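# Set the build plate onto the 3-D printer bed

## Task

Take the build plate now resting on the cardboard box and lay it on the 3-D printer's bed with its coated side up. Its side edges and back edge must line up with the bed's edges, and the printer must stay upright. The other objects next to and behind the printer must stay roughly where they were, in the same orientation. The plate must stay in place without the robot supporting it. At the end, open the grippers and move the arms away.

## Robot and tools

Robot: two arms, left_arm and right_arm. Each has six joints (waist, shoulder, elbow, wrist pitch, wrist yaw, wrist roll) and a parallel gripper. The names do not refer to sides of a picture. Each arm has a wrist camera: cam_left_wrist and cam_right_wrist, both 616x616 fisheye images.

Scene frame: the origin sits on the table surface midway between the arms. +x points forward over the table, +z points up, and left_arm is on the +y side. The arm bases may be tilted. Mounting plates under the bases, and the floor-standing metal frame behind them, are fixed obstacles. A "too close" warning counts each plate and its half of the frame as part of that arm.

execute_actions takes "actions", a list holding zero or one item, and an optional "pictures" boolean (pictures come by default).
- An empty list moves nothing and just reports the current state.
- A motion item is {"rows": [...], "steps": n}. Give 1 to 15 rows; steps is 1 to 15 and defaults to 15. Each control step lasts 1/30 s and uses one row; if steps outnumber rows, the final row is reused.
- A wait item is {"steps": n} with no rows, n up to 300. It ends when n steps have passed since the previous result, and your thinking time counts toward them.
- A refused call sends nothing to the robot.

Each row has 14 numbers for both arms together: left_arm's waist, shoulder, elbow, wrist pitch, wrist yaw, wrist roll, opening, then the same seven for right_arm. Send all 14 even when only one arm should move; copy the idle arm's current values from Joint positions. The six joint numbers are absolute target angles in radians, in the same form Joint positions prints; they are not offsets. Stated ranges per arm: waist -2.880 to 2.880, shoulder 0.000 to 3.142, elbow 0.000 to 3.019, wrist pitch -1.693 to 1.571, wrist yaw -1.571 to 1.571, wrist roll -2.094 to 2.094. A true end may differ by up to 0.019 rad. A target beyond a range end by more than 0.019 rad, and also farther out than that joint's last reported angle, makes the whole call refused. A target past the real end is cut off at that end, and the result may then print "joint sent to its limit" (possibly about an earlier action); its absence does not prove more travel exists.

The opening number is an absolute setting from -1 (closed) to +1 (fully open). Between the extremes, fingers go to where grip_measured would read that value. To hold something, command roughly 0.03 below its grip_measured; a smaller margin grips more gently. Pads push about 50 to 62 N at most, less on some grippers, and much less on parts thinner than about 2 mm. Readings can be off by about 1 mm per gripper, constant through a scene.

Gripper geometry: fingers extend along the gripper's +z axis and close along its y axis. end_effector_position is the spot between the pads, about 1 cm short of the fingertips.

Speed: each joint's target is held within a fixed margin of its measured angle on every step: waist 0.264, shoulder 0.32, elbow 0.276, wrist pitch 0.33, wrist yaw 0.186, wrist roll 0.522 rad. If targets would carry a gripper more than 70 mm from where it is measured, all that arm's targets are pulled back proportionally. Far targets therefore take several steps. Between calls the arms keep heading to the last row sent until everything has nearly stopped or a step was HELD; after that only a new action moves them further, though fingers still finish opening or closing.

Results: the state line shows, per arm, end_effector_position (metres) and end_effector_quat_wxyz in the scene frame; it can be inaccurate, especially at long reach. Joint positions and Joint velocities give one block per arm: six joints (rad, rad/s), then pad gap (m, m/s; fully open is 0.094 m). grip_measured is the finger opening on the command scale. HELD marks steps where some or all of your row was not sent. "joint command not followed" means a clearance check altered or blocked joint targets on some steps; the rest of the row still ran. MOTOR HOT appears from 85 °C when holding a load; at 100 °C an OVER-TEMPERATURE FAULT stops that arm and its gripper, so it drops, until it cools.

Camera calibration is given per camera in OpenCV form (fisheye model, K, D, theta_max_deg, T_world_to_cam mapping scene frame to camera). Wrist camera poses follow from reported joints and carry small errors. Updated numbers are listed when they change.

zoom_image: "camera" (cam_left_wrist or cam_right_wrist) and "region" [x0, y0, x1, y1] in pixels of that camera's latest image, top-left origin, at most 504 by 504. Gives a closer look; moves nothing.

show_instructions: no arguments; displays the scene's reference images.

finished_scene: "scene", the integer number of the current scene.

Cautions: nothing may leave the table. Don't let the arms collide or press against each other. Avoid dropping, slipping, slamming or forcing objects. Expect occasional brief tugs on a held part or nudges to loose objects.

Each tool is called as name([rows], argument=value, ...), one row to a line, values as JSON.

Reference images:

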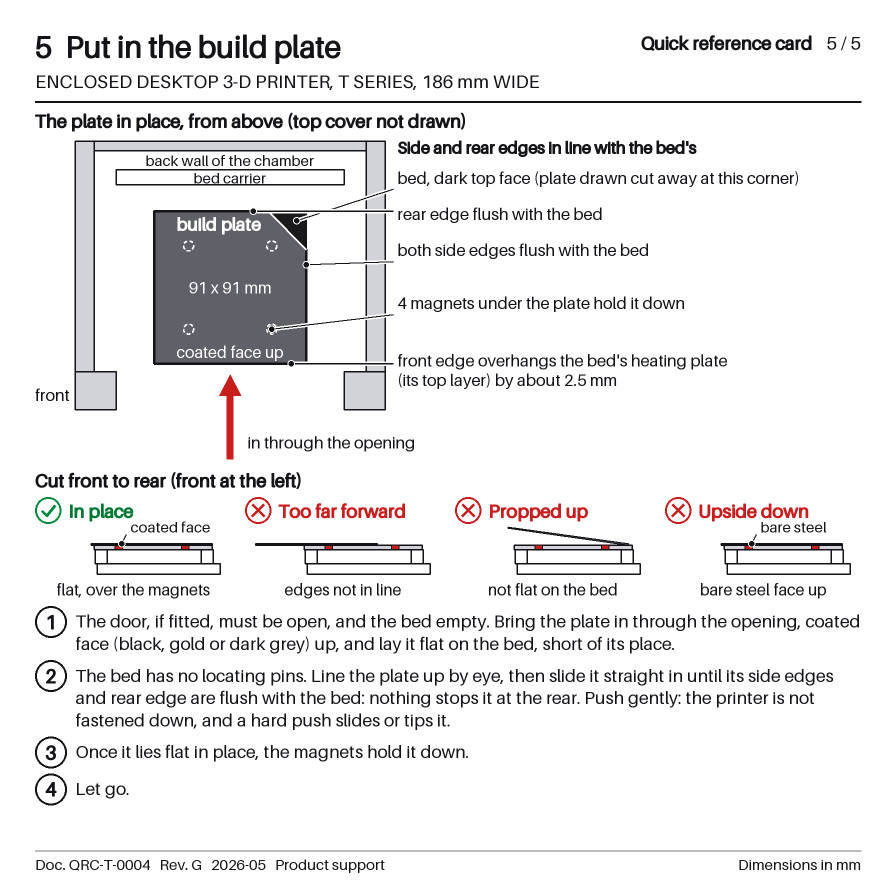

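## Session

execute_actions(actions=[])

Scene clock: 0.00 s of 4350.00 s.
left_arm: end_effector_position=(+0.4407, +0.4521, +0.2465) grip_measured=+1.000 end_effector_quat_wxyz=(+0.366, -0.073, +0.928, +0.021) | right_arm: end_effector_position=(+0.4141, -0.4021, +0.2538) grip_measured=+1.000 end_effector_quat_wxyz=(+0.378, +0.029, +0.925, -0.004)
Joint positions: left_arm=[0.061 1.959 0.546 0.627 0.041 0.08  0.094] | right_arm=[-0.077  1.947  0.545  0.644 -0.036 -0.072  0.094]
Joint velocities: left_arm=[-0.005 -0.015 -0.002  0.002 -0.022 -0.007  0.   ] | right_arm=[-0.024 -0.015 -0.002 -0.017  0.051 -0.051  0.   ]

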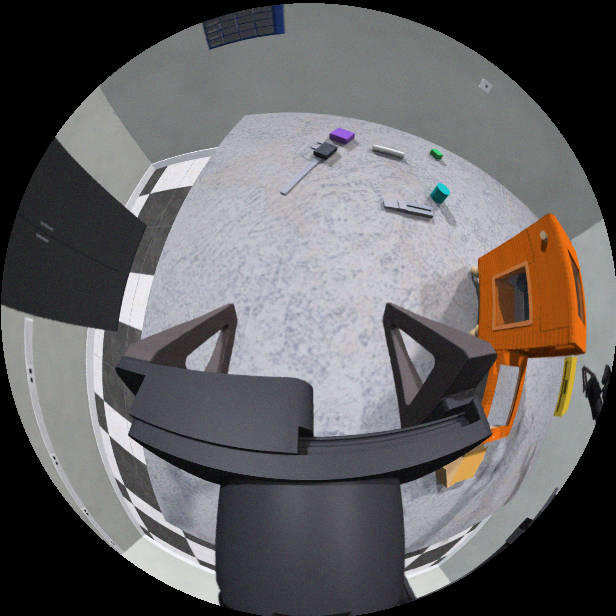

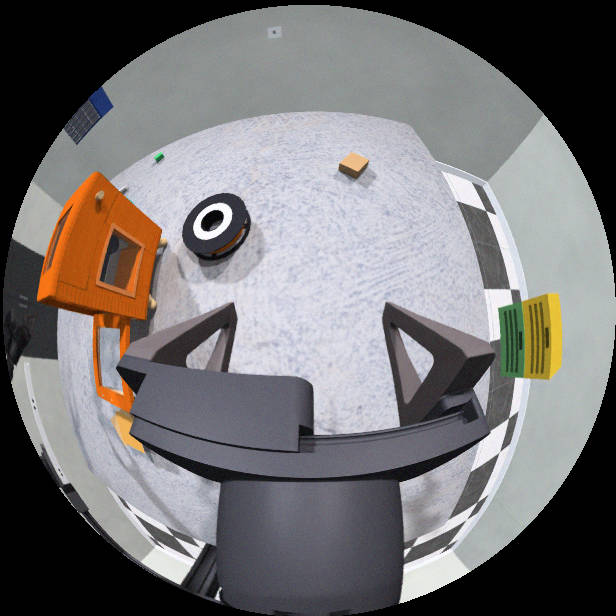

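execute_actions([
  {"rows": [[-0.4,1.959,0.546,0.627,0.041,0.08,1,0.4,1.947,0.545,0.644,-0.036,-0.072,1]], "steps": 15},
], pictures=false)

execute_actions([
  {"steps": 20},
])

Scene clock: 28.47 s of 4350.00 s.
left_arm: end_effector_position=(+0.4347, +0.2253, +0.2574) grip_measured=+1.000 end_effector_quat_wxyz=(+0.370, +0.154, +0.913, -0.079) | right_arm: end_effector_position=(+0.3820, -0.1674, +0.2651) grip_measured=+1.000 end_effector_quat_wxyz=(+0.377, -0.203, +0.898, +0.102)
Joint positions: left_arm=[-0.434  1.959  0.546  0.627  0.045  0.08   0.094] | right_arm=[ 0.434  1.947  0.545  0.644 -0.041 -0.072  0.094]
Joint velocities: left_arm=[ 0.2   -0.015  0.002  0.002 -0.037 -0.051  0.   ] | right_arm=[-0.249  0.005 -0.012 -0.007  0.081  0.066  0.   ]
Steps of this call (steps 1 to 90: nothing new was sent; then 24.97 s passed at rest; steps 91 to 105: all 15 steps of this action). Readings (joint positions):
91: left_arm=[0.050 1.959 0.546 0.627 0.037 0.080] | right_arm=[-0.065 1.947 0.545 0.644 -0.030 -0.072]
92: left_arm=[0.026 1.959 0.546 0.627 0.035 0.080] | right_arm=[-0.039 1.947 0.545 0.644 -0.028 -0.072]
94: left_arm=[-0.061 1.959 0.546 0.627 0.035 0.080] | right_arm=[0.051 1.947 0.545 0.644 -0.028 -0.072]
98: left_arm=[-0.285 1.959 0.546 0.627 0.036 0.080] | right_arm=[0.282 1.947 0.545 0.644 -0.030 -0.072]
105: the state above

Scene clock: 29.13 s of 4350.00 s.
left_arm: end_effector_position=(+0.4380, +0.2374, +0.2568) grip_measured=+1.000 end_effector_quat_wxyz=(+0.370, +0.142, +0.915, -0.073) | right_arm: end_effector_position=(+0.3877, -0.1818, +0.2643) grip_measured=+1.000 end_effector_quat_wxyz=(+0.378, -0.189, +0.902, +0.094)
Joint positions: left_arm=[-0.407  1.959  0.546  0.627  0.044  0.08   0.094] | right_arm=[ 0.402  1.947  0.545  0.644 -0.038 -0.072  0.094]
Joint velocities: left_arm=[-0.015 -0.015 -0.017  0.007 -0.051 -0.022  0.   ] | right_arm=[-0.005 -0.005 -0.002 -0.007  0.007 -0.037  0.   ]
Steps of this call (steps 1 to 20: the robot went on to your last target). Readings (joint positions):
1: left_arm=[-0.426 1.959 0.546 0.627 0.045 0.080] | right_arm=[0.426 1.947 0.545 0.644 -0.040 -0.072]
2: left_arm=[-0.419 1.959 0.546 0.627 0.045 0.080] | right_arm=[0.417 1.947 0.545 0.644 -0.039 -0.072]
4: left_arm=[-0.409 1.959 0.546 0.627 0.044 0.080] | right_arm=[0.405 1.947 0.545 0.644 -0.038 -0.072]
8: left_arm=[-0.407 1.959 0.546 0.627 0.044 0.080] | right_arm=[0.402 1.947 0.545 0.644 -0.038 -0.072]
20: the state above
camera_calibration (this result's frames):
cam_left_wrist: T_world_to_cam=[[-0.320057, -0.947331, 0.0112751, 0.357666], [-0.938645, 0.315463, -0.139388, 0.375919], [0.12849, -0.0551954, -0.990174, 0.338016], [0, 0, 0, 1]] pos_world=[0.423896, 0.238897, 0.38306]
cam_right_wrist: T_world_to_cam=[[0.417402, -0.908262, -0.0289011, -0.321084], [-0.89784, -0.407288, -0.167333, 0.322659], [0.140211, 0.0957935, -0.985477, 0.347365], [0, 0, 0, 1]] pos_world=[0.375012, -0.193489, 0.387032]

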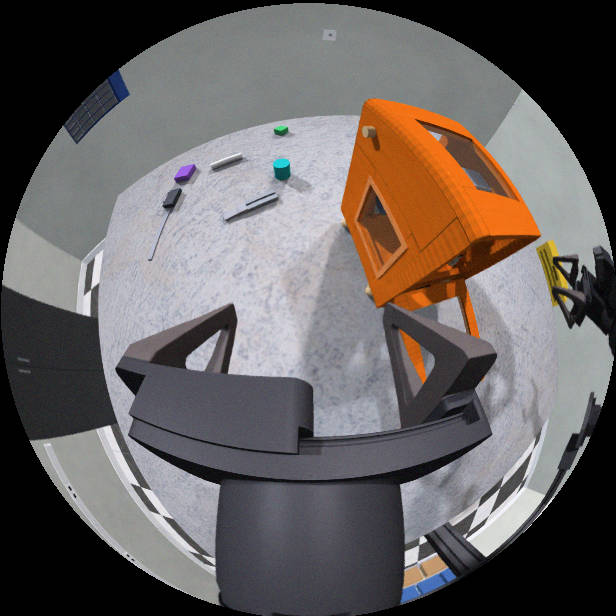

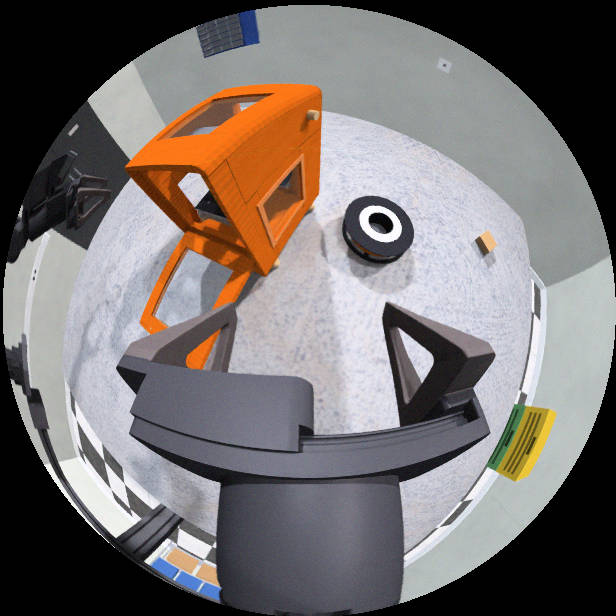

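execute_actions([
  {"rows": [[-0.407,1.959,0.546,0.6,0.044,0.08,1,0.402,1.93,0.545,0.644,-0.038,-0.072,1],[-0.407,1.959,0.546,0.57,0.044,0.08,1,0.402,1.91,0.545,0.644,-0.038,-0.072,1],[-0.407,1.959,0.546,0.53,0.044,0.08,1,0.402,1.88,0.545,0.644,-0.038,-0.072,1],[-0.407,1.959,0.546,0.49,0.044,0.08,1,0.402,1.85,0.545,0.644,-0.038,-0.072,1],[-0.407,1.959,0.546,0.45,0.044,0.08,1,0.402,1.82,0.545,0.644,-0.038,-0.072,1],[-0.407,1.959,0.546,0.41,0.044,0.08,1,0.402,1.79,0.545,0.644,-0.038,-0.072,1],[-0.407,1.959,0.546,0.37,0.044,0.08,1,0.402,1.76,0.545,0.644,-0.038,-0.072,1],[-0.407,1.959,0.546,0.33,0.044,0.08,1,0.402,1.73,0.545,0.644,-0.038,-0.072,1],[-0.407,1.959,0.546,0.29,0.044,0.08,1,0.402,1.70,0.545,0.644,-0.038,-0.072,1],[-0.407,1.959,0.546,0.25,0.044,0.08,1,0.402,1.67,0.545,0.644,-0.038,-0.072,1],[-0.407,1.959,0.546,0.227,0.044,0.08,1,0.402,1.647,0.545,0.644,-0.038,-0.072,1]], "steps": 15},
], pictures=false)

execute_actions([
  {"steps": 15},
])

Scene clock: 49.00 s of 4350.00 s.
left_arm: end_effector_position=(+0.3579, +0.2534, +0.2050) grip_measured=+1.000 end_effector_quat_wxyz=(+0.183, +0.151, +0.969, -0.061) | right_arm: end_effector_position=(+0.4336, -0.1733, +0.4090) grip_measured=+1.000 end_effector_quat_wxyz=(+0.513, -0.173, +0.833, +0.110)
Joint positions: left_arm=[-0.407  1.959  0.543  0.239  0.044  0.08   0.094] | right_arm=[ 0.402  1.633  0.541  0.64  -0.038 -0.072  0.094]
Joint velocities: left_arm=[-0.005 -0.015 -0.007 -0.11  -0.051 -0.007  0.   ] | right_arm=[-0.015 -0.2    0.002 -0.012 -0.037 -0.051  0.   ]
Steps of this call (steps 1 to 15: the robot went on to your last target; steps 16 to 90: nothing new was sent; then 16.37 s passed at rest; steps 91 to 105: all 15 steps of this action). Readings (joint positions):
91: left_arm=[-0.407 1.959 0.546 0.624 0.044 0.080] | right_arm=[0.402 1.947 0.545 0.644 -0.038 -0.072]
92: left_arm=[-0.407 1.959 0.546 0.613 0.044 0.080] | right_arm=[0.402 1.947 0.545 0.644 -0.038 -0.072]
94: left_arm=[-0.407 1.959 0.546 0.563 0.044 0.080] | right_arm=[0.402 1.936 0.544 0.643 -0.038 -0.072]
98: left_arm=[-0.407 1.959 0.546 0.414 0.044 0.080] | right_arm=[0.402 1.841 0.541 0.640 -0.038 -0.072]
105: the state above

Scene clock: 49.50 s of 4350.00 s.
left_arm: end_effector_position=(+0.3570, +0.2536, +0.2046) grip_measured=+1.000 end_effector_quat_wxyz=(+0.181, +0.151, +0.970, -0.061) | right_arm: end_effector_position=(+0.4334, -0.1734, +0.4087) grip_measured=+1.000 end_effector_quat_wxyz=(+0.513, -0.173, +0.834, +0.110)
Joint positions: left_arm=[-0.407  1.959  0.543  0.235  0.044  0.08   0.094] | right_arm=[ 0.402  1.633  0.541  0.64  -0.038 -0.072  0.094]
Joint velocities: left_arm=[-0.005  0.015  0.007  0.002  0.022 -0.095  0.   ] | right_arm=[-0.005 -0.015 -0.007 -0.022 -0.022 -0.022  0.   ]
Steps of this call (steps 1 to 15: the robot went on to your last target). Readings (joint positions):
1: left_arm=[-0.407 1.959 0.543 0.237 0.044 0.080] | right_arm=[0.402 1.630 0.541 0.640 -0.038 -0.072]
2: left_arm=[-0.407 1.959 0.543 0.236 0.044 0.080] | right_arm=[0.402 1.630 0.541 0.640 -0.038 -0.072]
4: left_arm=[-0.407 1.959 0.543 0.235 0.044 0.080] | right_arm=[0.402 1.633 0.541 0.640 -0.038 -0.072]
8: left_arm=[-0.407 1.959 0.543 0.235 0.044 0.080] | right_arm=[0.402 1.633 0.541 0.640 -0.038 -0.072]
15: the state above
All arms were judged still, so your last target was given up. Only a new action makes them travel on or press farther. Fingers that are still opening or closing keep moving.
camera_calibration (this result's frames):
cam_left_wrist: T_world_to_cam=[[-0.327831, -0.943351, 0.051136, 0.341249], [-0.910315, 0.329901, 0.249983, 0.194072], [-0.252692, 0.0354023, -0.966899, 0.406029], [0, 0, 0, 1]] pos_world=[0.391139, 0.243519, 0.326624]
cam_right_wrist: T_world_to_cam=[[0.407528, -0.91318, -0.00473437, -0.334783], [-0.814045, -0.360928, -0.45504, 0.480592], [0.413825, 0.189296, -0.890458, 0.34128], [0, 0, 0, 1]] pos_world=[0.386427, -0.196861, 0.521]

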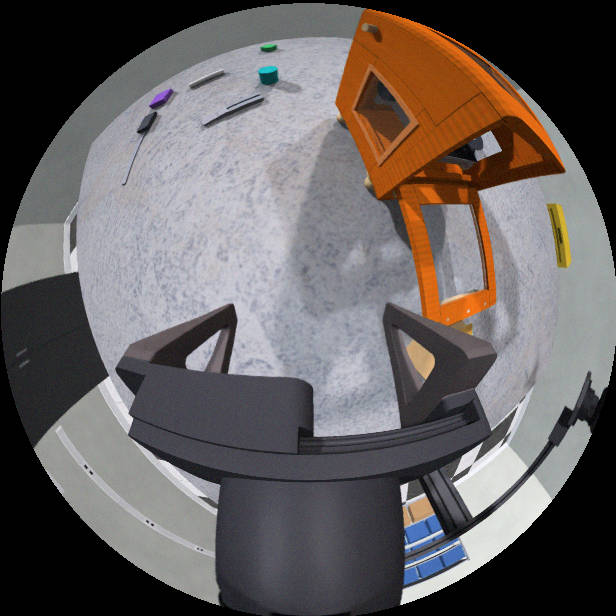

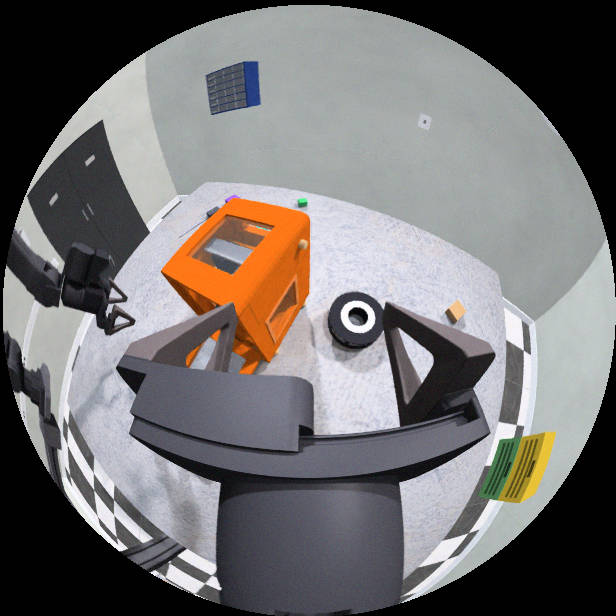

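execute_actions([
  {"rows": [[-0.407,1.959,0.52,0.235,0.044,0.08,1,0.402,1.633,0.52,0.64,-0.038,-0.072,1],[-0.407,1.959,0.49,0.235,0.044,0.08,1,0.402,1.633,0.49,0.64,-0.038,-0.072,1],[-0.407,1.959,0.46,0.235,0.044,0.08,1,0.402,1.633,0.46,0.64,-0.038,-0.072,1],[-0.407,1.959,0.43,0.235,0.044,0.08,1,0.402,1.633,0.43,0.64,-0.038,-0.072,1],[-0.407,1.959,0.40,0.235,0.044,0.08,1,0.402,1.633,0.40,0.64,-0.038,-0.072,1],[-0.407,1.959,0.37,0.235,0.044,0.08,1,0.402,1.633,0.37,0.64,-0.038,-0.072,1],[-0.407,1.959,0.34,0.235,0.044,0.08,1,0.402,1.633,0.34,0.64,-0.038,-0.072,1],[-0.407,1.959,0.31,0.235,0.044,0.08,1,0.402,1.633,0.31,0.64,-0.038,-0.072,1],[-0.407,1.959,0.28,0.235,0.044,0.08,1,0.402,1.633,0.28,0.64,-0.038,-0.072,1],[-0.407,1.959,0.26,0.235,0.044,0.08,1,0.402,1.633,0.26,0.64,-0.038,-0.072,1],[-0.407,1.959,0.25,0.235,0.044,0.08,1,0.402,1.633,0.25,0.64,-0.038,-0.072,1]], "steps": 15},
], pictures=false)

execute_actions([
  {"steps": 15},
])

Scene clock: 74.10 s of 4350.00 s.
left_arm: end_effector_position=(+0.1648, +0.2979, +0.1909) grip_measured=+1.000 end_effector_quat_wxyz=(+0.022, +0.154, +0.986, -0.050) | right_arm: end_effector_position=(+0.2829, -0.2222, +0.3108) grip_measured=+1.000 end_effector_quat_wxyz=(+0.373, -0.189, +0.904, +0.094)
Joint positions: left_arm=[-0.407  1.958  0.226  0.23   0.044  0.08   0.094] | right_arm=[ 0.402  1.633  0.23   0.634 -0.038 -0.072  0.094]
Joint velocities: left_arm=[-0.005 -0.005  0.002 -0.027 -0.022  0.007  0.   ] | right_arm=[-0.024 -0.015 -0.022  0.002 -0.066 -0.022  0.   ]
Steps of this call (steps 1 to 90: nothing new was sent; then 21.10 s passed at rest; steps 91 to 105: all 15 steps of this action). Readings (joint positions):
91: left_arm=[-0.407 1.959 0.541 0.235 0.044 0.080] | right_arm=[0.402 1.633 0.539 0.640 -0.038 -0.072]
92: left_arm=[-0.407 1.958 0.535 0.236 0.044 0.080] | right_arm=[0.402 1.633 0.533 0.640 -0.038 -0.072]
94: left_arm=[-0.407 1.957 0.504 0.236 0.044 0.080] | right_arm=[0.402 1.633 0.502 0.640 -0.038 -0.072]
98: left_arm=[-0.407 1.956 0.376 0.237 0.044 0.080] | right_arm=[0.402 1.633 0.372 0.640 -0.038 -0.072]
105: the state above

Scene clock: 74.60 s of 4350.00 s.
left_arm: end_effector_position=(+0.1795, +0.2944, +0.1897) grip_measured=+1.000 end_effector_quat_wxyz=(+0.034, +0.154, +0.986, -0.051) | right_arm: end_effector_position=(+0.2841, -0.2218, +0.3113) grip_measured=+1.000 end_effector_quat_wxyz=(+0.374, -0.189, +0.903, +0.094)
Joint positions: left_arm=[-0.407  1.958  0.25   0.23   0.044  0.08   0.094] | right_arm=[ 0.402  1.633  0.233  0.634 -0.038 -0.072  0.094]
Joint velocities: left_arm=[-0.024 -0.015  0.012 -0.007 -0.022 -0.007  0.   ] | right_arm=[ 0.005  0.015 -0.032 -0.007 -0.037  0.007  0.   ]
Steps of this call (steps 1 to 15: the robot went on to your last target). Readings (joint positions):
1: left_arm=[-0.407 1.958 0.229 0.230 0.044 0.080] | right_arm=[0.402 1.633 0.232 0.634 -0.038 -0.072]
2: left_arm=[-0.407 1.958 0.234 0.230 0.044 0.080] | right_arm=[0.402 1.633 0.233 0.634 -0.038 -0.072]
4: left_arm=[-0.407 1.958 0.244 0.230 0.044 0.080] | right_arm=[0.402 1.633 0.233 0.634 -0.038 -0.072]
8: left_arm=[-0.407 1.958 0.250 0.230 0.044 0.080] | right_arm=[0.402 1.633 0.233 0.634 -0.038 -0.072]
15: the state above
camera_calibration (this result's frames):
cam_left_wrist: T_world_to_cam=[[-0.323398, -0.942747, 0.0815005, 0.315577], [-0.79356, 0.317117, 0.519326, -0.0454685], [-0.515438, 0.103273, -0.850681, 0.350473], [0, 0, 0, 1]] pos_world=[0.246622, 0.275734, 0.296034]
cam_right_wrist: T_world_to_cam=[[0.417572, -0.908161, -0.0296064, -0.312668], [-0.898947, -0.408148, -0.15909, 0.218833], [0.132396, 0.0930462, -0.98682, 0.414106], [0, 0, 0, 1]] pos_world=[0.272454, -0.233168, 0.434206]

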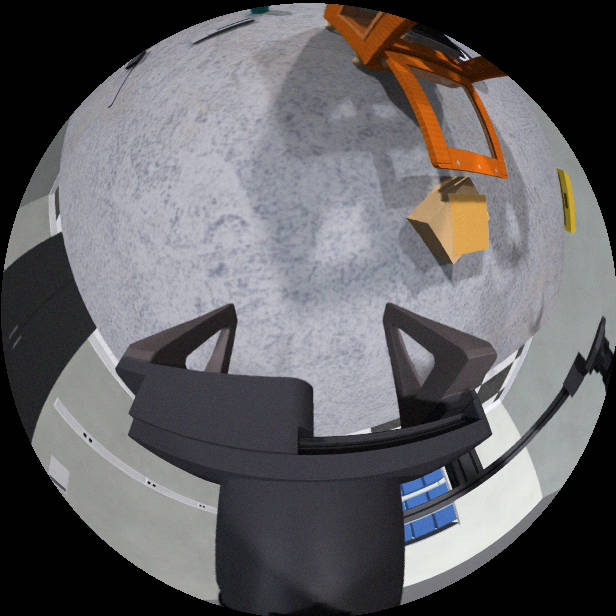

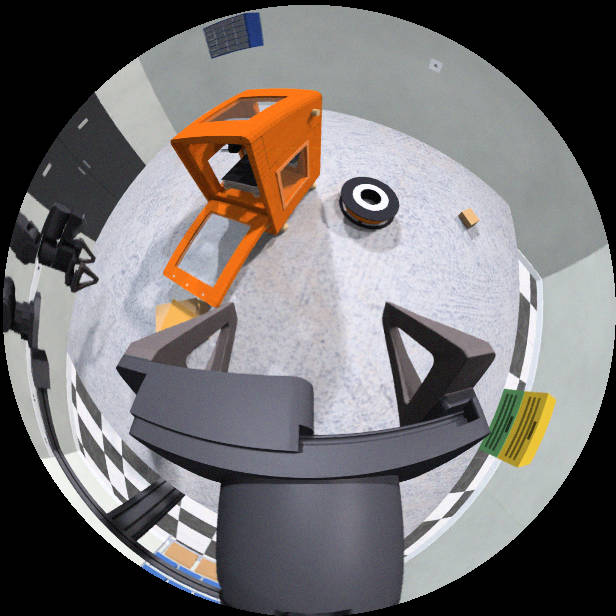

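zoom_image(camera="cam_left_wrist", region=[390, 140, 530, 280])

zoom_image(camera="cam_right_wrist", region=[140, 80, 340, 340])

Region (390, 140, 530, 280) of cam_left_wrist's 616x616 image, scaled by 3.600, with more detail than that image has.

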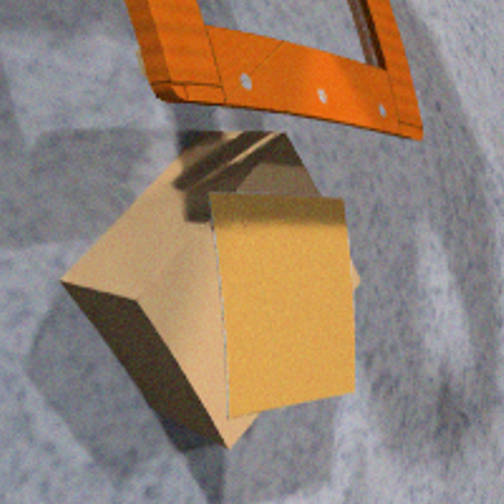

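Region (140, 80, 340, 340) of cam_right_wrist's 616x616 image, scaled by 1.938, with more detail than that image has; it fills the left 388 columns of this view, and the rest is white.

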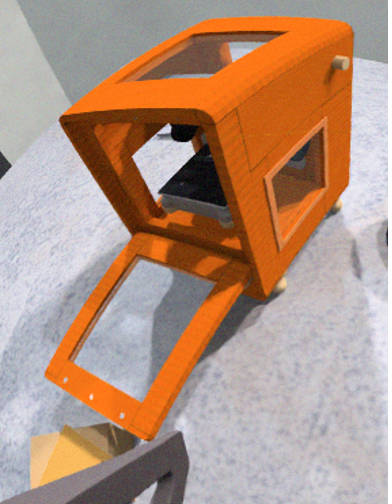

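execute_actions([
  {"rows": [[-0.43,1.955,0.252,0.27,0.044,0.08,1,0.402,1.633,0.233,0.634,-0.06,-0.072,1],[-0.46,1.95,0.256,0.32,0.044,0.08,1,0.402,1.633,0.233,0.634,-0.09,-0.072,1],[-0.5,1.945,0.26,0.38,0.044,0.08,1,0.402,1.633,0.233,0.634,-0.13,-0.072,1],[-0.54,1.94,0.264,0.44,0.044,0.08,1,0.402,1.633,0.233,0.634,-0.17,-0.072,1],[-0.58,1.935,0.268,0.5,0.044,0.08,1,0.402,1.633,0.233,0.634,-0.21,-0.072,1],[-0.62,1.93,0.272,0.56,0.044,0.08,1,0.402,1.633,0.233,0.634,-0.25,-0.072,1],[-0.66,1.925,0.276,0.62,0.044,0.08,1,0.402,1.633,0.233,0.634,-0.29,-0.072,1],[-0.7,1.92,0.28,0.68,0.044,0.08,1,0.402,1.633,0.233,0.634,-0.33,-0.072,1],[-0.74,1.915,0.284,0.74,0.044,0.08,1,0.402,1.633,0.233,0.634,-0.37,-0.072,1],[-0.78,1.91,0.288,0.8,0.044,0.08,1,0.402,1.633,0.233,0.634,-0.41,-0.072,1],[-0.82,1.905,0.292,0.86,0.044,0.08,1,0.402,1.633,0.233,0.634,-0.44,-0.072,1],[-0.855,1.9,0.296,0.92,0.044,0.08,1,0.402,1.633,0.233,0.634,-0.47,-0.072,1],[-0.88,1.9,0.3,0.96,0.044,0.08,1,0.402,1.633,0.233,0.634,-0.49,-0.072,1],[-0.895,1.9,0.3,0.99,0.044,0.08,1,0.402,1.633,0.233,0.634,-0.5,-0.072,1],[-0.9,1.9,0.3,1.0,0.044,0.08,1,0.402,1.633,0.233,0.634,-0.5,-0.072,1]], "steps": 15},
], pictures=false)

execute_actions([
  {"steps": 20},
])

Scene clock: 195.10 s of 4350.00 s.
left_arm: end_effector_position=(+0.2859, +0.0919, +0.2976) grip_measured=+1.000 end_effector_quat_wxyz=(+0.408, +0.340, +0.828, -0.178) | right_arm: end_effector_position=(+0.2455, -0.1572, +0.3295) grip_measured=+1.000 end_effector_quat_wxyz=(+0.337, -0.267, +0.853, +0.297)
Joint positions: left_arm=[-0.88   1.902  0.306  0.935  0.044  0.08   0.094] | right_arm=[ 0.402  1.633  0.233  0.634 -0.492 -0.072  0.094]
Joint velocities: left_arm=[-0.669 -0.161  0.071  0.93   0.022 -0.037  0.   ] | right_arm=[ 0.005 -0.024 -0.007 -0.007 -0.242  0.037  0.   ]
Steps of this call (steps 1 to 15: the robot went on to your last target; steps 16 to 90: nothing new was sent; then 117.00 s passed at rest; steps 91 to 105: all 15 steps of this action). Readings (joint positions):
91: left_arm=[-0.407 1.958 0.250 0.236 0.044 0.080] | right_arm=[0.402 1.633 0.233 0.634 -0.046 -0.072]
92: left_arm=[-0.412 1.958 0.250 0.253 0.044 0.080] | right_arm=[0.402 1.633 0.233 0.634 -0.067 -0.072]
94: left_arm=[-0.449 1.958 0.249 0.328 0.044 0.080] | right_arm=[0.402 1.633 0.233 0.634 -0.136 -0.072]
98: left_arm=[-0.612 1.946 0.265 0.550 0.044 0.080] | right_arm=[0.402 1.633 0.233 0.634 -0.294 -0.072]
105: the state above

Scene clock: 195.77 s of 4350.00 s.
left_arm: end_effector_position=(+0.2843, +0.0795, +0.3102) grip_measured=+1.000 end_effector_quat_wxyz=(+0.429, +0.346, +0.812, -0.191) | right_arm: end_effector_position=(+0.2451, -0.1568, +0.3298) grip_measured=+1.000 end_effector_quat_wxyz=(+0.336, -0.267, +0.852, +0.299)
Joint positions: left_arm=[-0.908  1.894  0.303  0.984  0.044  0.08   0.094] | right_arm=[ 0.402  1.633  0.233  0.634 -0.496 -0.072  0.094]
Joint velocities: left_arm=[-0.005 -0.015  0.012  0.002  0.066 -0.022  0.   ] | right_arm=[-0.015 -0.005 -0.032 -0.007 -0.007 -0.022  0.   ]
Steps of this call (steps 1 to 20: the robot went on to your last target). Readings (joint positions):
1: left_arm=[-0.898 1.897 0.308 0.960 0.044 0.080] | right_arm=[0.402 1.633 0.233 0.634 -0.495 -0.072]
2: left_arm=[-0.906 1.895 0.308 0.974 0.044 0.080] | right_arm=[0.402 1.633 0.233 0.634 -0.496 -0.072]
4: left_arm=[-0.908 1.894 0.307 0.983 0.044 0.080] | right_arm=[0.402 1.633 0.233 0.634 -0.496 -0.072]
8: left_arm=[-0.908 1.894 0.304 0.984 0.044 0.080] | right_arm=[0.402 1.633 0.233 0.634 -0.496 -0.072]
20: the state above
camera_calibration (this result's frames):
cam_left_wrist: T_world_to_cam=[[-0.728846, -0.684655, -0.00558104, 0.258833], [-0.64307, 0.68733, -0.337696, 0.236904], [0.235041, -0.242539, -0.941239, 0.371361], [0, 0, 0, 1]] pos_world=[0.253711, 0.10445, 0.430986]
cam_right_wrist: T_world_to_cam=[[0.66113, -0.673449, -0.330716, -0.160367], [-0.749156, -0.616577, -0.242069, 0.171234], [-0.0408912, 0.407797, -0.912156, 0.498655], [0, 0, 0, 1]] pos_world=[0.254695, -0.20577, 0.443266]

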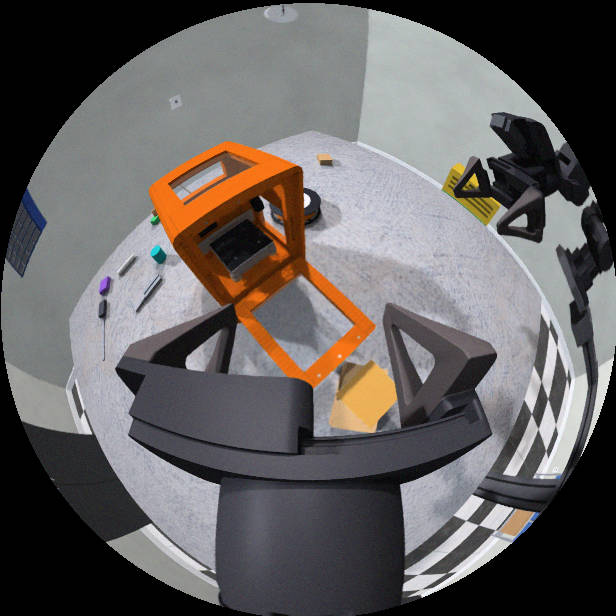

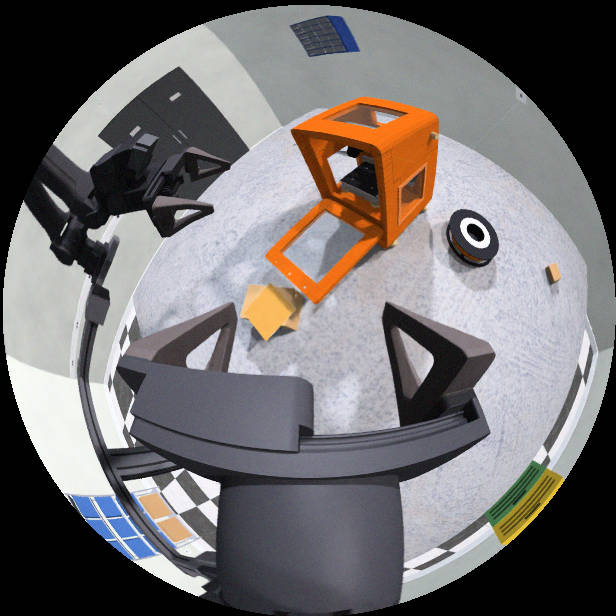

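zoom_image(camera="cam_left_wrist", region=[170, 170, 330, 330])

zoom_image(camera="cam_right_wrist", region=[230, 120, 450, 350])

zoom_image(camera="cam_left_wrist", region=[270, 290, 420, 440])

Region (170, 170, 330, 330) of cam_left_wrist's 616x616 image, scaled by 3.150, with more detail than that image has.

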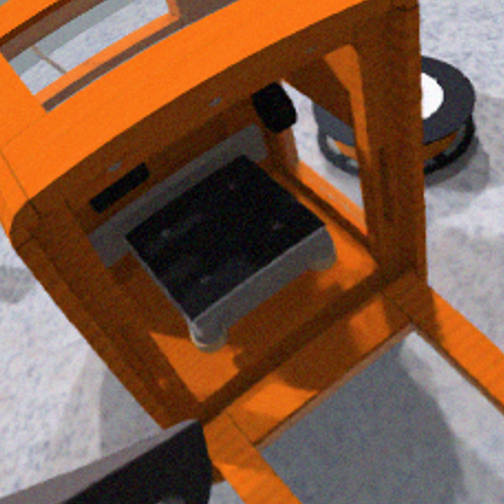

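Region (230, 120, 450, 350) of cam_right_wrist's 616x616 image, scaled by 2.191, with more detail than that image has; it fills the left 482 columns of this view, and the rest is white.

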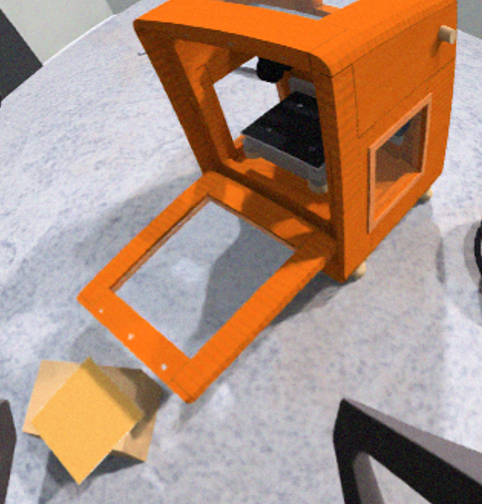

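Region (270, 290, 420, 440) of cam_left_wrist's 616x616 image, scaled by 3.360, with more detail than that image has.

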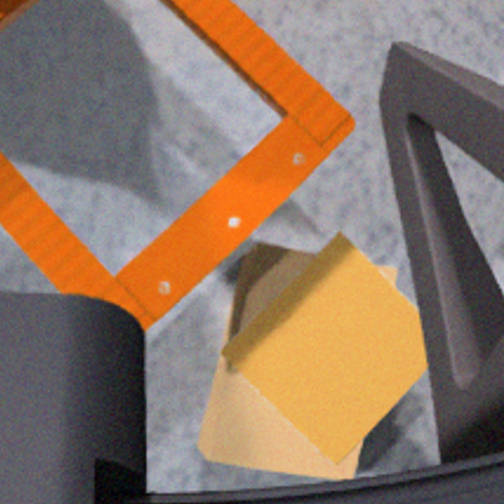

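execute_actions([
  {"rows": [[-0.89,1.896,0.301,0.96,0.055,0.08,1,0.41,1.64,0.236,0.638,-0.48,-0.078,0.9],[-0.865,1.9,0.298,0.92,0.075,0.08,1,0.42,1.652,0.242,0.645,-0.46,-0.086,0.8],[-0.83,1.904,0.294,0.87,0.1,0.08,1,0.435,1.67,0.25,0.655,-0.43,-0.098,0.7],[-0.79,1.909,0.29,0.81,0.13,0.08,1,0.455,1.69,0.26,0.667,-0.4,-0.112,0.6],[-0.75,1.914,0.286,0.75,0.16,0.08,1,0.478,1.715,0.272,0.681,-0.36,-0.13,0.5],[-0.71,1.919,0.282,0.69,0.19,0.08,1,0.503,1.743,0.286,0.697,-0.315,-0.148,0.4],[-0.67,1.924,0.278,0.63,0.22,0.08,1,0.53,1.773,0.3,0.714,-0.27,-0.168,0.3],[-0.63,1.929,0.274,0.57,0.25,0.08,1,0.558,1.804,0.316,0.732,-0.22,-0.19,0.2],[-0.59,1.934,0.27,0.51,0.28,0.08,1,0.586,1.835,0.331,0.749,-0.17,-0.211,0.1],[-0.55,1.939,0.266,0.45,0.31,0.08,1,0.614,1.866,0.346,0.767,-0.12,-0.232,0],[-0.51,1.944,0.262,0.39,0.34,0.08,1,0.642,1.897,0.361,0.784,-0.07,-0.253,-0.1],[-0.475,1.949,0.258,0.33,0.365,0.08,1,0.67,1.928,0.376,0.802,-0.02,-0.274,-0.2],[-0.445,1.953,0.254,0.28,0.385,0.08,1,0.698,1.959,0.391,0.819,0.03,-0.295,-0.3],[-0.42,1.956,0.251,0.25,0.395,0.08,1,0.726,1.99,0.406,0.837,0.08,-0.316,-0.4],[-0.407,1.958,0.25,0.23,0.4,0.08,1,0.754,2.021,0.421,0.854,0.13,-0.337,-0.5]], "steps": 15},
], pictures=false)

execute_actions([
  {"rows": [[-0.407,1.958,0.25,0.23,0.4,0.08,1,0.782,2.052,0.436,0.872,0.18,-0.358,-0.5],[-0.407,1.958,0.25,0.23,0.4,0.08,1,0.81,2.083,0.451,0.889,0.23,-0.379,-0.5],[-0.407,1.958,0.25,0.23,0.4,0.08,1,0.838,2.114,0.466,0.907,0.28,-0.4,-0.5],[-0.407,1.958,0.25,0.23,0.4,0.08,1,0.866,2.145,0.481,0.924,0.33,-0.421,-0.5],[-0.407,1.958,0.25,0.23,0.4,0.08,1,0.894,2.176,0.496,0.942,0.38,-0.442,-0.5],[-0.407,1.958,0.25,0.23,0.4,0.08,1,0.922,2.207,0.511,0.959,0.43,-0.463,-0.5],[-0.407,1.958,0.25,0.23,0.4,0.08,1,0.95,2.238,0.526,0.977,0.48,-0.484,-0.5],[-0.407,1.958,0.25,0.23,0.4,0.08,1,0.978,2.269,0.541,0.994,0.53,-0.505,-0.5],[-0.407,1.958,0.25,0.23,0.4,0.08,1,1.006,2.3,0.556,1.012,0.58,-0.526,-0.5],[-0.407,1.958,0.25,0.23,0.4,0.08,1,1.034,2.331,0.571,1.029,0.63,-0.547,-0.5],[-0.407,1.958,0.25,0.23,0.4,0.08,1,1.062,2.362,0.586,1.047,0.68,-0.568,-0.5],[-0.407,1.958,0.25,0.23,0.4,0.08,1,1.09,2.393,0.601,1.064,0.73,-0.589,-0.5],[-0.407,1.958,0.25,0.23,0.4,0.08,1,1.118,2.424,0.616,1.082,0.78,-0.61,-0.5],[-0.407,1.958,0.25,0.23,0.4,0.08,1,1.146,2.455,0.631,1.099,0.83,-0.631,-0.5],[-0.407,1.958,0.25,0.23,0.4,0.08,1,1.174,2.486,0.646,1.117,0.88,-0.652,-0.5]], "steps": 15},
], pictures=false)

execute_actions([
  {"rows": [[-0.407,1.958,0.25,0.23,0.4,0.08,1,1.202,2.517,0.661,1.134,0.93,-0.673,-0.5],[-0.407,1.958,0.25,0.23,0.4,0.08,1,1.23,2.548,0.676,1.152,0.98,-0.694,-0.5],[-0.407,1.958,0.25,0.23,0.4,0.08,1,1.258,2.579,0.691,1.169,1.03,-0.715,-0.5],[-0.407,1.958,0.25,0.23,0.4,0.08,1,1.286,2.61,0.706,1.187,1.08,-0.736,-0.5],[-0.407,1.958,0.25,0.23,0.4,0.08,1,1.314,2.641,0.721,1.204,1.125,-0.757,-0.5],[-0.407,1.958,0.25,0.23,0.4,0.08,1,1.342,2.672,0.736,1.222,1.17,-0.778,-0.5],[-0.407,1.958,0.25,0.23,0.4,0.08,1,1.37,2.703,0.751,1.239,1.215,-0.799,-0.5],[-0.407,1.958,0.25,0.23,0.4,0.08,1,1.398,2.734,0.766,1.257,1.26,-0.82,-0.5],[-0.407,1.958,0.25,0.23,0.4,0.08,1,1.424,2.762,0.78,1.273,1.3,-0.84,-0.5],[-0.407,1.958,0.25,0.23,0.4,0.08,1,1.448,2.788,0.793,1.288,1.34,-0.859,-0.5],[-0.407,1.958,0.25,0.23,0.4,0.08,1,1.469,2.811,0.805,1.302,1.373,-0.876,-0.5],[-0.407,1.958,0.25,0.23,0.4,0.08,1,1.487,2.831,0.815,1.313,1.4,-0.89,-0.5],[-0.407,1.958,0.25,0.23,0.4,0.08,1,1.501,2.847,0.823,1.322,1.423,-0.901,-0.5],[-0.407,1.958,0.25,0.23,0.4,0.08,1,1.512,2.858,0.829,1.329,1.44,-0.909,-0.5],[-0.407,1.958,0.25,0.23,0.4,0.08,1,1.518,2.865,0.8325,1.333,1.45,-0.914,-0.5]], "steps": 15},
], pictures=false)

execute_actions([
  {"steps": 15},
])

Scene clock: 316.27 s of 4350.00 s.
left_arm: end_effector_position=(+0.1872, +0.2273, +0.2094) grip_measured=+1.000 end_effector_quat_wxyz=(+0.065, +0.180, +0.956, -0.224) | right_arm: end_effector_position=(+0.2830, -0.1171, +0.2616) grip_measured=-0.453 end_effector_quat_wxyz=(+0.384, -0.369, +0.844, +0.063)
Joint positions: left_arm=[-0.44   1.947  0.26   0.304  0.386  0.08   0.094] | right_arm=[ 0.696  1.957  0.386  0.803  0.087 -0.243  0.026]
Joint velocities: left_arm=[ 0.718  0.142 -0.208 -1.082  0.227 -0.081  0.   ] | right_arm=[ 0.825  0.864  0.51   0.525  1.179 -0.535 -0.092]
Steps of this call (steps 1 to 15: the robot went on to your last target; steps 16 to 90: nothing new was sent; then 117.00 s passed at rest; steps 91 to 105: all 15 steps of this action). Readings (joint positions):
91: left_arm=[-0.908 1.894 0.303 0.981 0.047 0.080] | right_arm=[0.402 1.633 0.233 0.634 -0.490 -0.072]
92: left_arm=[-0.904 1.894 0.303 0.970 0.061 0.080] | right_arm=[0.403 1.633 0.233 0.634 -0.476 -0.072]
94: left_arm=[-0.876 1.894 0.303 0.908 0.108 0.080] | right_arm=[0.414 1.642 0.233 0.640 -0.424 -0.078]
98: left_arm=[-0.721 1.902 0.295 0.695 0.223 0.080] | right_arm=[0.495 1.727 0.258 0.684 -0.260 -0.119]
105: the state above

Scene clock: 316.77 s of 4350.00 s.
left_arm: end_effector_position=(+0.1650, +0.2386, +0.2063) grip_measured=+1.000 end_effector_quat_wxyz=(+0.023, +0.157, +0.962, -0.225) | right_arm: end_effector_position=(+0.2574, -0.0511, +0.1941) grip_measured=-0.499 end_effector_quat_wxyz=(+0.452, -0.483, +0.710, -0.241)
Joint positions: left_arm=[-0.406  1.957  0.247  0.237  0.396  0.08   0.094] | right_arm=[ 1.118  2.417  0.62   1.066  0.836 -0.552  0.024]
Joint velocities: left_arm=[ 0.005 -0.015  0.012  0.007  0.022 -0.007  0.   ] | right_arm=[ 0.825  0.904  0.422  0.515  1.209 -0.623 -0.   ]
Steps of this call (steps 1 to 15: all 15 steps of this action). Readings (joint positions):
1: left_arm=[-0.420 1.951 0.253 0.275 0.391 0.080] | right_arm=[0.725 1.987 0.403 0.821 0.137 -0.262]
2: left_arm=[-0.409 1.955 0.247 0.257 0.392 0.080] | right_arm=[0.753 2.017 0.420 0.839 0.187 -0.283]
4: left_arm=[-0.406 1.957 0.242 0.240 0.395 0.080] | right_arm=[0.808 2.077 0.451 0.874 0.287 -0.323]
8: left_arm=[-0.406 1.957 0.245 0.237 0.396 0.080] | right_arm=[0.921 2.200 0.512 0.944 0.487 -0.406]
15: the state above

Scene clock: 317.27 s of 4350.00 s.
left_arm: end_effector_position=(+0.1650, +0.2386, +0.2063) grip_measured=+1.000 end_effector_quat_wxyz=(+0.023, +0.157, +0.962, -0.225) | right_arm: end_effector_position=(+0.1521, -0.0527, +0.1346) grip_measured=-0.499 end_effector_quat_wxyz=(-0.476, +0.515, -0.546, +0.459)
Joint positions: left_arm=[-0.406  1.957  0.247  0.237  0.396  0.08   0.094] | right_arm=[ 1.508  2.842  0.82   1.3    1.434 -0.848  0.024]
Joint velocities: left_arm=[-0.015  0.005 -0.002 -0.012  0.022  0.022  0.   ] | right_arm=[ 0.396  0.435  0.139  0.188  0.3   -0.388 -0.   ]
Steps of this call (steps 1 to 15: all 15 steps of this action). Readings (joint positions):
1: left_arm=[-0.406 1.957 0.247 0.237 0.396 0.080] | right_arm=[1.146 2.448 0.635 1.084 0.886 -0.573]
2: left_arm=[-0.406 1.957 0.247 0.237 0.396 0.080] | right_arm=[1.174 2.479 0.650 1.101 0.936 -0.594]
4: left_arm=[-0.406 1.957 0.247 0.237 0.396 0.080] | right_arm=[1.231 2.540 0.681 1.136 1.036 -0.636]
8: left_arm=[-0.406 1.957 0.247 0.237 0.396 0.080] | right_arm=[1.343 2.664 0.741 1.207 1.220 -0.721]
15: the state above

Scene clock: 317.77 s of 4350.00 s.
left_arm: end_effector_position=(+0.1650, +0.2386, +0.2063) grip_measured=+1.000 end_effector_quat_wxyz=(+0.023, +0.157, +0.962, -0.225) | right_arm: end_effector_position=(+0.1466, -0.0555, +0.1296) grip_measured=-0.499 end_effector_quat_wxyz=(-0.468, +0.529, -0.528, +0.472)
Joint positions: left_arm=[-0.406  1.957  0.247  0.237  0.396  0.08   0.094] | right_arm=[ 1.525  2.867  0.827  1.316  1.446 -0.9    0.024]
Joint velocities: left_arm=[-0.005  0.005 -0.012 -0.007 -0.007  0.007  0.   ] | right_arm=[ 0.005 -0.005 -0.007  0.002 -0.022 -0.066  0.001]
Steps of this call (steps 1 to 15: the robot went on to your last target). Readings (joint positions):
1: left_arm=[-0.406 1.957 0.247 0.237 0.396 0.080] | right_arm=[1.519 2.855 0.823 1.305 1.441 -0.859]
2: left_arm=[-0.406 1.957 0.247 0.237 0.396 0.080] | right_arm=[1.524 2.863 0.824 1.307 1.443 -0.868]
4: left_arm=[-0.406 1.957 0.247 0.237 0.396 0.080] | right_arm=[1.525 2.867 0.824 1.310 1.446 -0.880]
8: left_arm=[-0.406 1.957 0.247 0.237 0.396 0.080] | right_arm=[1.525 2.867 0.827 1.316 1.446 -0.893]
15: the state above
camera_calibration (this result's frames):
cam_left_wrist: T_world_to_cam=[[-0.327875, -0.848162, 0.416075, 0.166123], [-0.746851, 0.502421, 0.435645, -0.0825634], [-0.578542, -0.167909, -0.798183, 0.427118], [0, 0, 0, 1]] pos_world=[0.239911, 0.254098, 0.307767]
cam_right_wrist: T_world_to_cam=[[0.122574, 0.00964837, 0.992413, -0.147812], [-0.587675, -0.805092, 0.0804115, 0.0354731], [0.799759, -0.593072, -0.0930131, -0.0141929], [0, 0, 0, 1]] pos_world=[0.0503154, 0.0215679, 0.142518]

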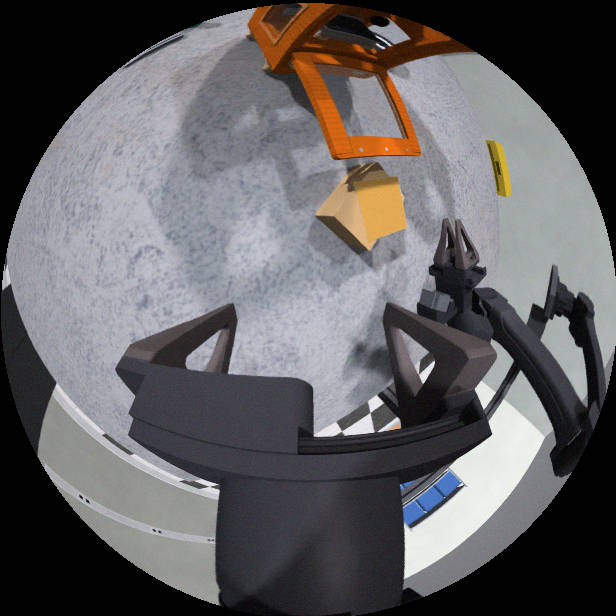

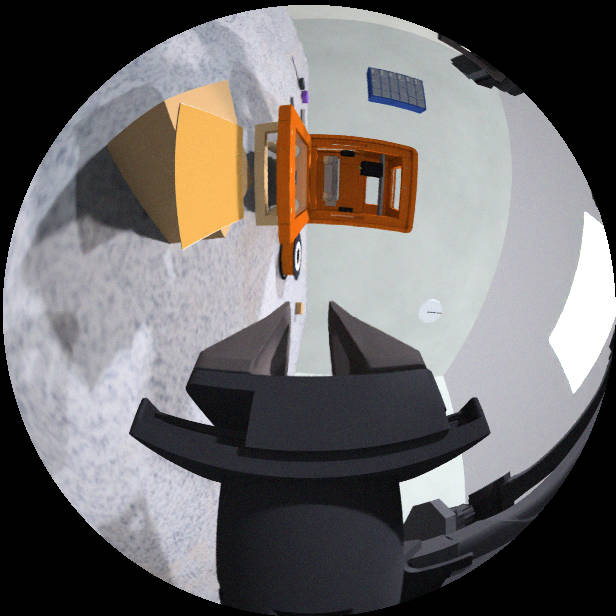

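zoom_image(camera="cam_right_wrist", region=[150, 70, 350, 270])

zoom_image(camera="cam_right_wrist", region=[270, 100, 430, 260])

Region (150, 70, 350, 270) of cam_right_wrist's 616x616 image, scaled by 2.520, with more detail than that image has.

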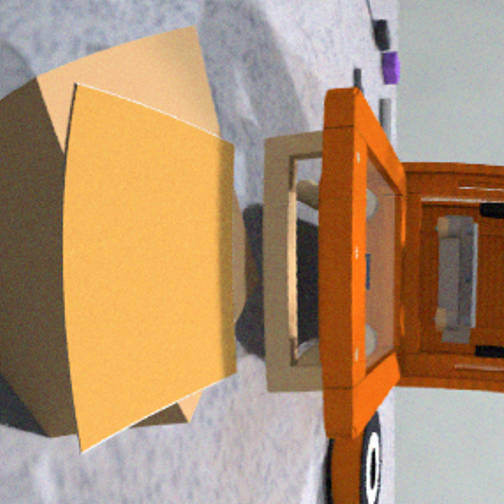

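Region (270, 100, 430, 260) of cam_right_wrist's 616x616 image, scaled by 3.150, with more detail than that image has.

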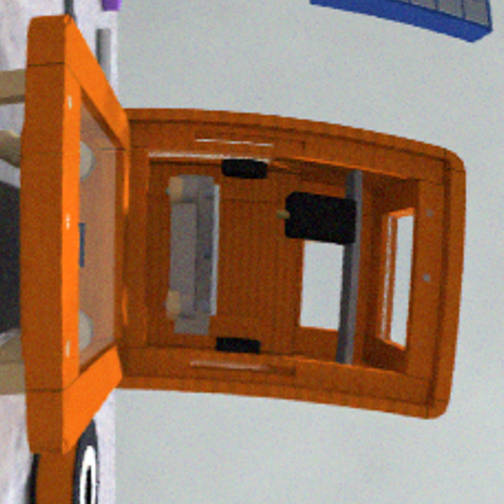

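execute_actions([
  {"rows": [[-0.407,1.958,0.25,0.23,0.4,0.08,1,1.518,2.872,0.838,1.333,1.45,-0.914,-0.5],[-0.407,1.958,0.25,0.23,0.4,0.08,1,1.517,2.881,0.848,1.333,1.45,-0.914,-0.5],[-0.407,1.958,0.25,0.23,0.4,0.08,1,1.516,2.893,0.86,1.333,1.45,-0.914,-0.5],[-0.407,1.958,0.25,0.23,0.4,0.08,1,1.514,2.906,0.874,1.333,1.45,-0.914,-0.5],[-0.407,1.958,0.25,0.23,0.4,0.08,1,1.513,2.92,0.889,1.333,1.45,-0.914,-0.5],[-0.407,1.958,0.25,0.23,0.4,0.08,1,1.511,2.934,0.904,1.333,1.45,-0.914,-0.5],[-0.407,1.958,0.25,0.23,0.4,0.08,1,1.51,2.948,0.919,1.333,1.45,-0.914,-0.5],[-0.407,1.958,0.25,0.23,0.4,0.08,1,1.508,2.962,0.934,1.333,1.45,-0.914,-0.5],[-0.407,1.958,0.25,0.23,0.4,0.08,1,1.507,2.976,0.949,1.333,1.45,-0.914,-0.5],[-0.407,1.958,0.25,0.23,0.4,0.08,1,1.505,2.99,0.964,1.333,1.45,-0.914,-0.5],[-0.407,1.958,0.25,0.23,0.4,0.08,1,1.504,3.003,0.977,1.333,1.45,-0.914,-0.5],[-0.407,1.958,0.25,0.23,0.4,0.08,1,1.502,3.014,0.988,1.333,1.45,-0.914,-0.5],[-0.407,1.958,0.25,0.23,0.4,0.08,1,1.501,3.022,0.997,1.333,1.45,-0.914,-0.5],[-0.407,1.958,0.25,0.23,0.4,0.08,1,1.5,3.027,1.002,1.333,1.45,-0.914,-0.5],[-0.407,1.958,0.25,0.23,0.4,0.08,1,1.5,3.03,1.005,1.333,1.45,-0.914,-0.5]], "steps": 15},
], pictures=false)

execute_actions([
  {"steps": 15},
])

Scene clock: 387.83 s of 4350.00 s.
left_arm: end_effector_position=(+0.1650, +0.2386, +0.2063) grip_measured=+1.000 end_effector_quat_wxyz=(+0.023, +0.157, +0.962, -0.225) | right_arm: end_effector_position=(+0.1499, -0.0449, +0.0732) grip_measured=-0.499 end_effector_quat_wxyz=(-0.471, +0.518, -0.537, +0.470)
Joint positions: left_arm=[-0.406  1.957  0.247  0.237  0.396  0.08   0.094] | right_arm=[ 1.511  3.009  0.993  1.319  1.448 -0.902  0.024]
Joint velocities: left_arm=[-0.005 -0.005 -0.007 -0.022  0.022 -0.007  0.   ] | right_arm=[-0.024  0.278  0.129 -0.012  0.007  0.007 -0.   ]
Steps of this call (steps 1 to 15: the robot went on to your last target; steps 16 to 90: nothing new was sent; then 66.57 s passed at rest; steps 91 to 105: all 15 steps of this action). Readings (joint positions):
91: left_arm=[-0.406 1.957 0.247 0.237 0.396 0.080] | right_arm=[1.525 2.867 0.827 1.316 1.447 -0.902]
92: left_arm=[-0.406 1.957 0.247 0.237 0.396 0.080] | right_arm=[1.525 2.867 0.830 1.316 1.447 -0.902]
94: left_arm=[-0.406 1.957 0.247 0.237 0.396 0.080] | right_arm=[1.525 2.871 0.843 1.317 1.448 -0.902]
98: left_arm=[-0.406 1.957 0.247 0.237 0.396 0.080] | right_arm=[1.522 2.909 0.906 1.319 1.448 -0.902]
105: the state above

Scene clock: 388.33 s of 4350.00 s.
left_arm: end_effector_position=(+0.1650, +0.2386, +0.2063) grip_measured=+1.000 end_effector_quat_wxyz=(+0.023, +0.157, +0.962, -0.225) | right_arm: end_effector_position=(+0.1499, -0.0499, +0.0678) grip_measured=-0.499 end_effector_quat_wxyz=(-0.467, +0.521, -0.535, +0.473)
Joint positions: left_arm=[-0.406  1.957  0.247  0.237  0.396  0.08   0.094] | right_arm=[ 1.509  3.026  0.999  1.319  1.448 -0.903  0.024]
Joint velocities: left_arm=[-0.015  0.015 -0.002  0.012  0.022 -0.051  0.   ] | right_arm=[-0.005 -0.005 -0.007  0.007 -0.007 -0.007  0.   ]
Steps of this call (steps 1 to 15: the robot went on to your last target). Readings (joint positions):
1: left_arm=[-0.406 1.957 0.247 0.237 0.396 0.080] | right_arm=[1.510 3.017 0.997 1.319 1.448 -0.903]
2: left_arm=[-0.406 1.957 0.247 0.237 0.396 0.080] | right_arm=[1.509 3.022 0.998 1.319 1.448 -0.903]
4: left_arm=[-0.406 1.957 0.247 0.237 0.396 0.080] | right_arm=[1.509 3.026 0.998 1.319 1.448 -0.903]
8: left_arm=[-0.406 1.957 0.247 0.237 0.396 0.080] | right_arm=[1.509 3.026 0.999 1.319 1.448 -0.903]
15: the state above
camera_calibration (this result's frames):
cam_left_wrist: T_world_to_cam=[[-0.327875, -0.848162, 0.416075, 0.166123], [-0.746851, 0.502421, 0.435645, -0.0825634], [-0.578542, -0.167909, -0.798183, 0.427118], [0, 0, 0, 1]] pos_world=[0.239911, 0.254098, 0.307767]
cam_right_wrist: T_world_to_cam=[[0.120452, -0.00535883, 0.992705, -0.0873867], [-0.602421, -0.795208, 0.0688035, 0.0503454], [0.789038, -0.606313, -0.0990128, -0.0179038], [0, 0, 0, 1]] pos_world=[0.0549818, 0.0287115, 0.0815125]

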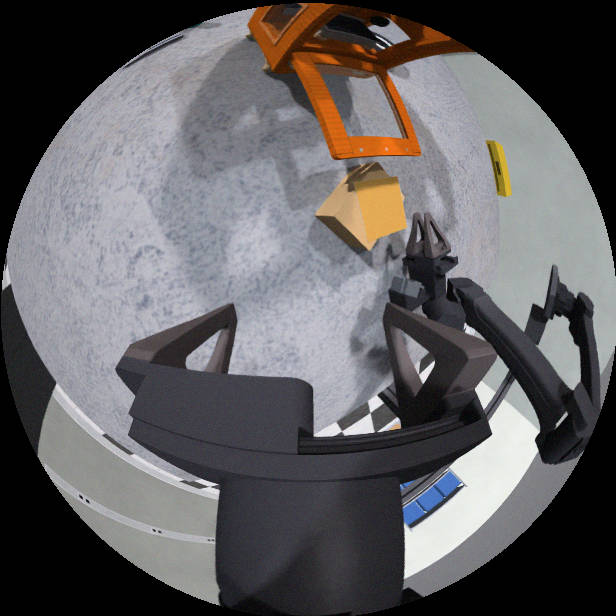

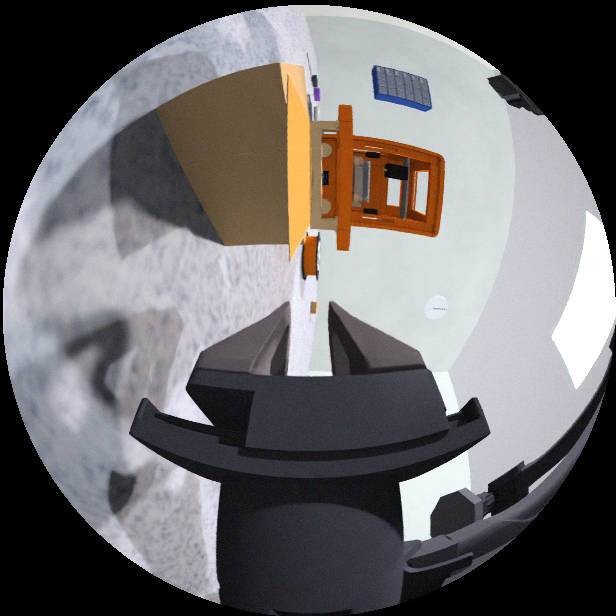

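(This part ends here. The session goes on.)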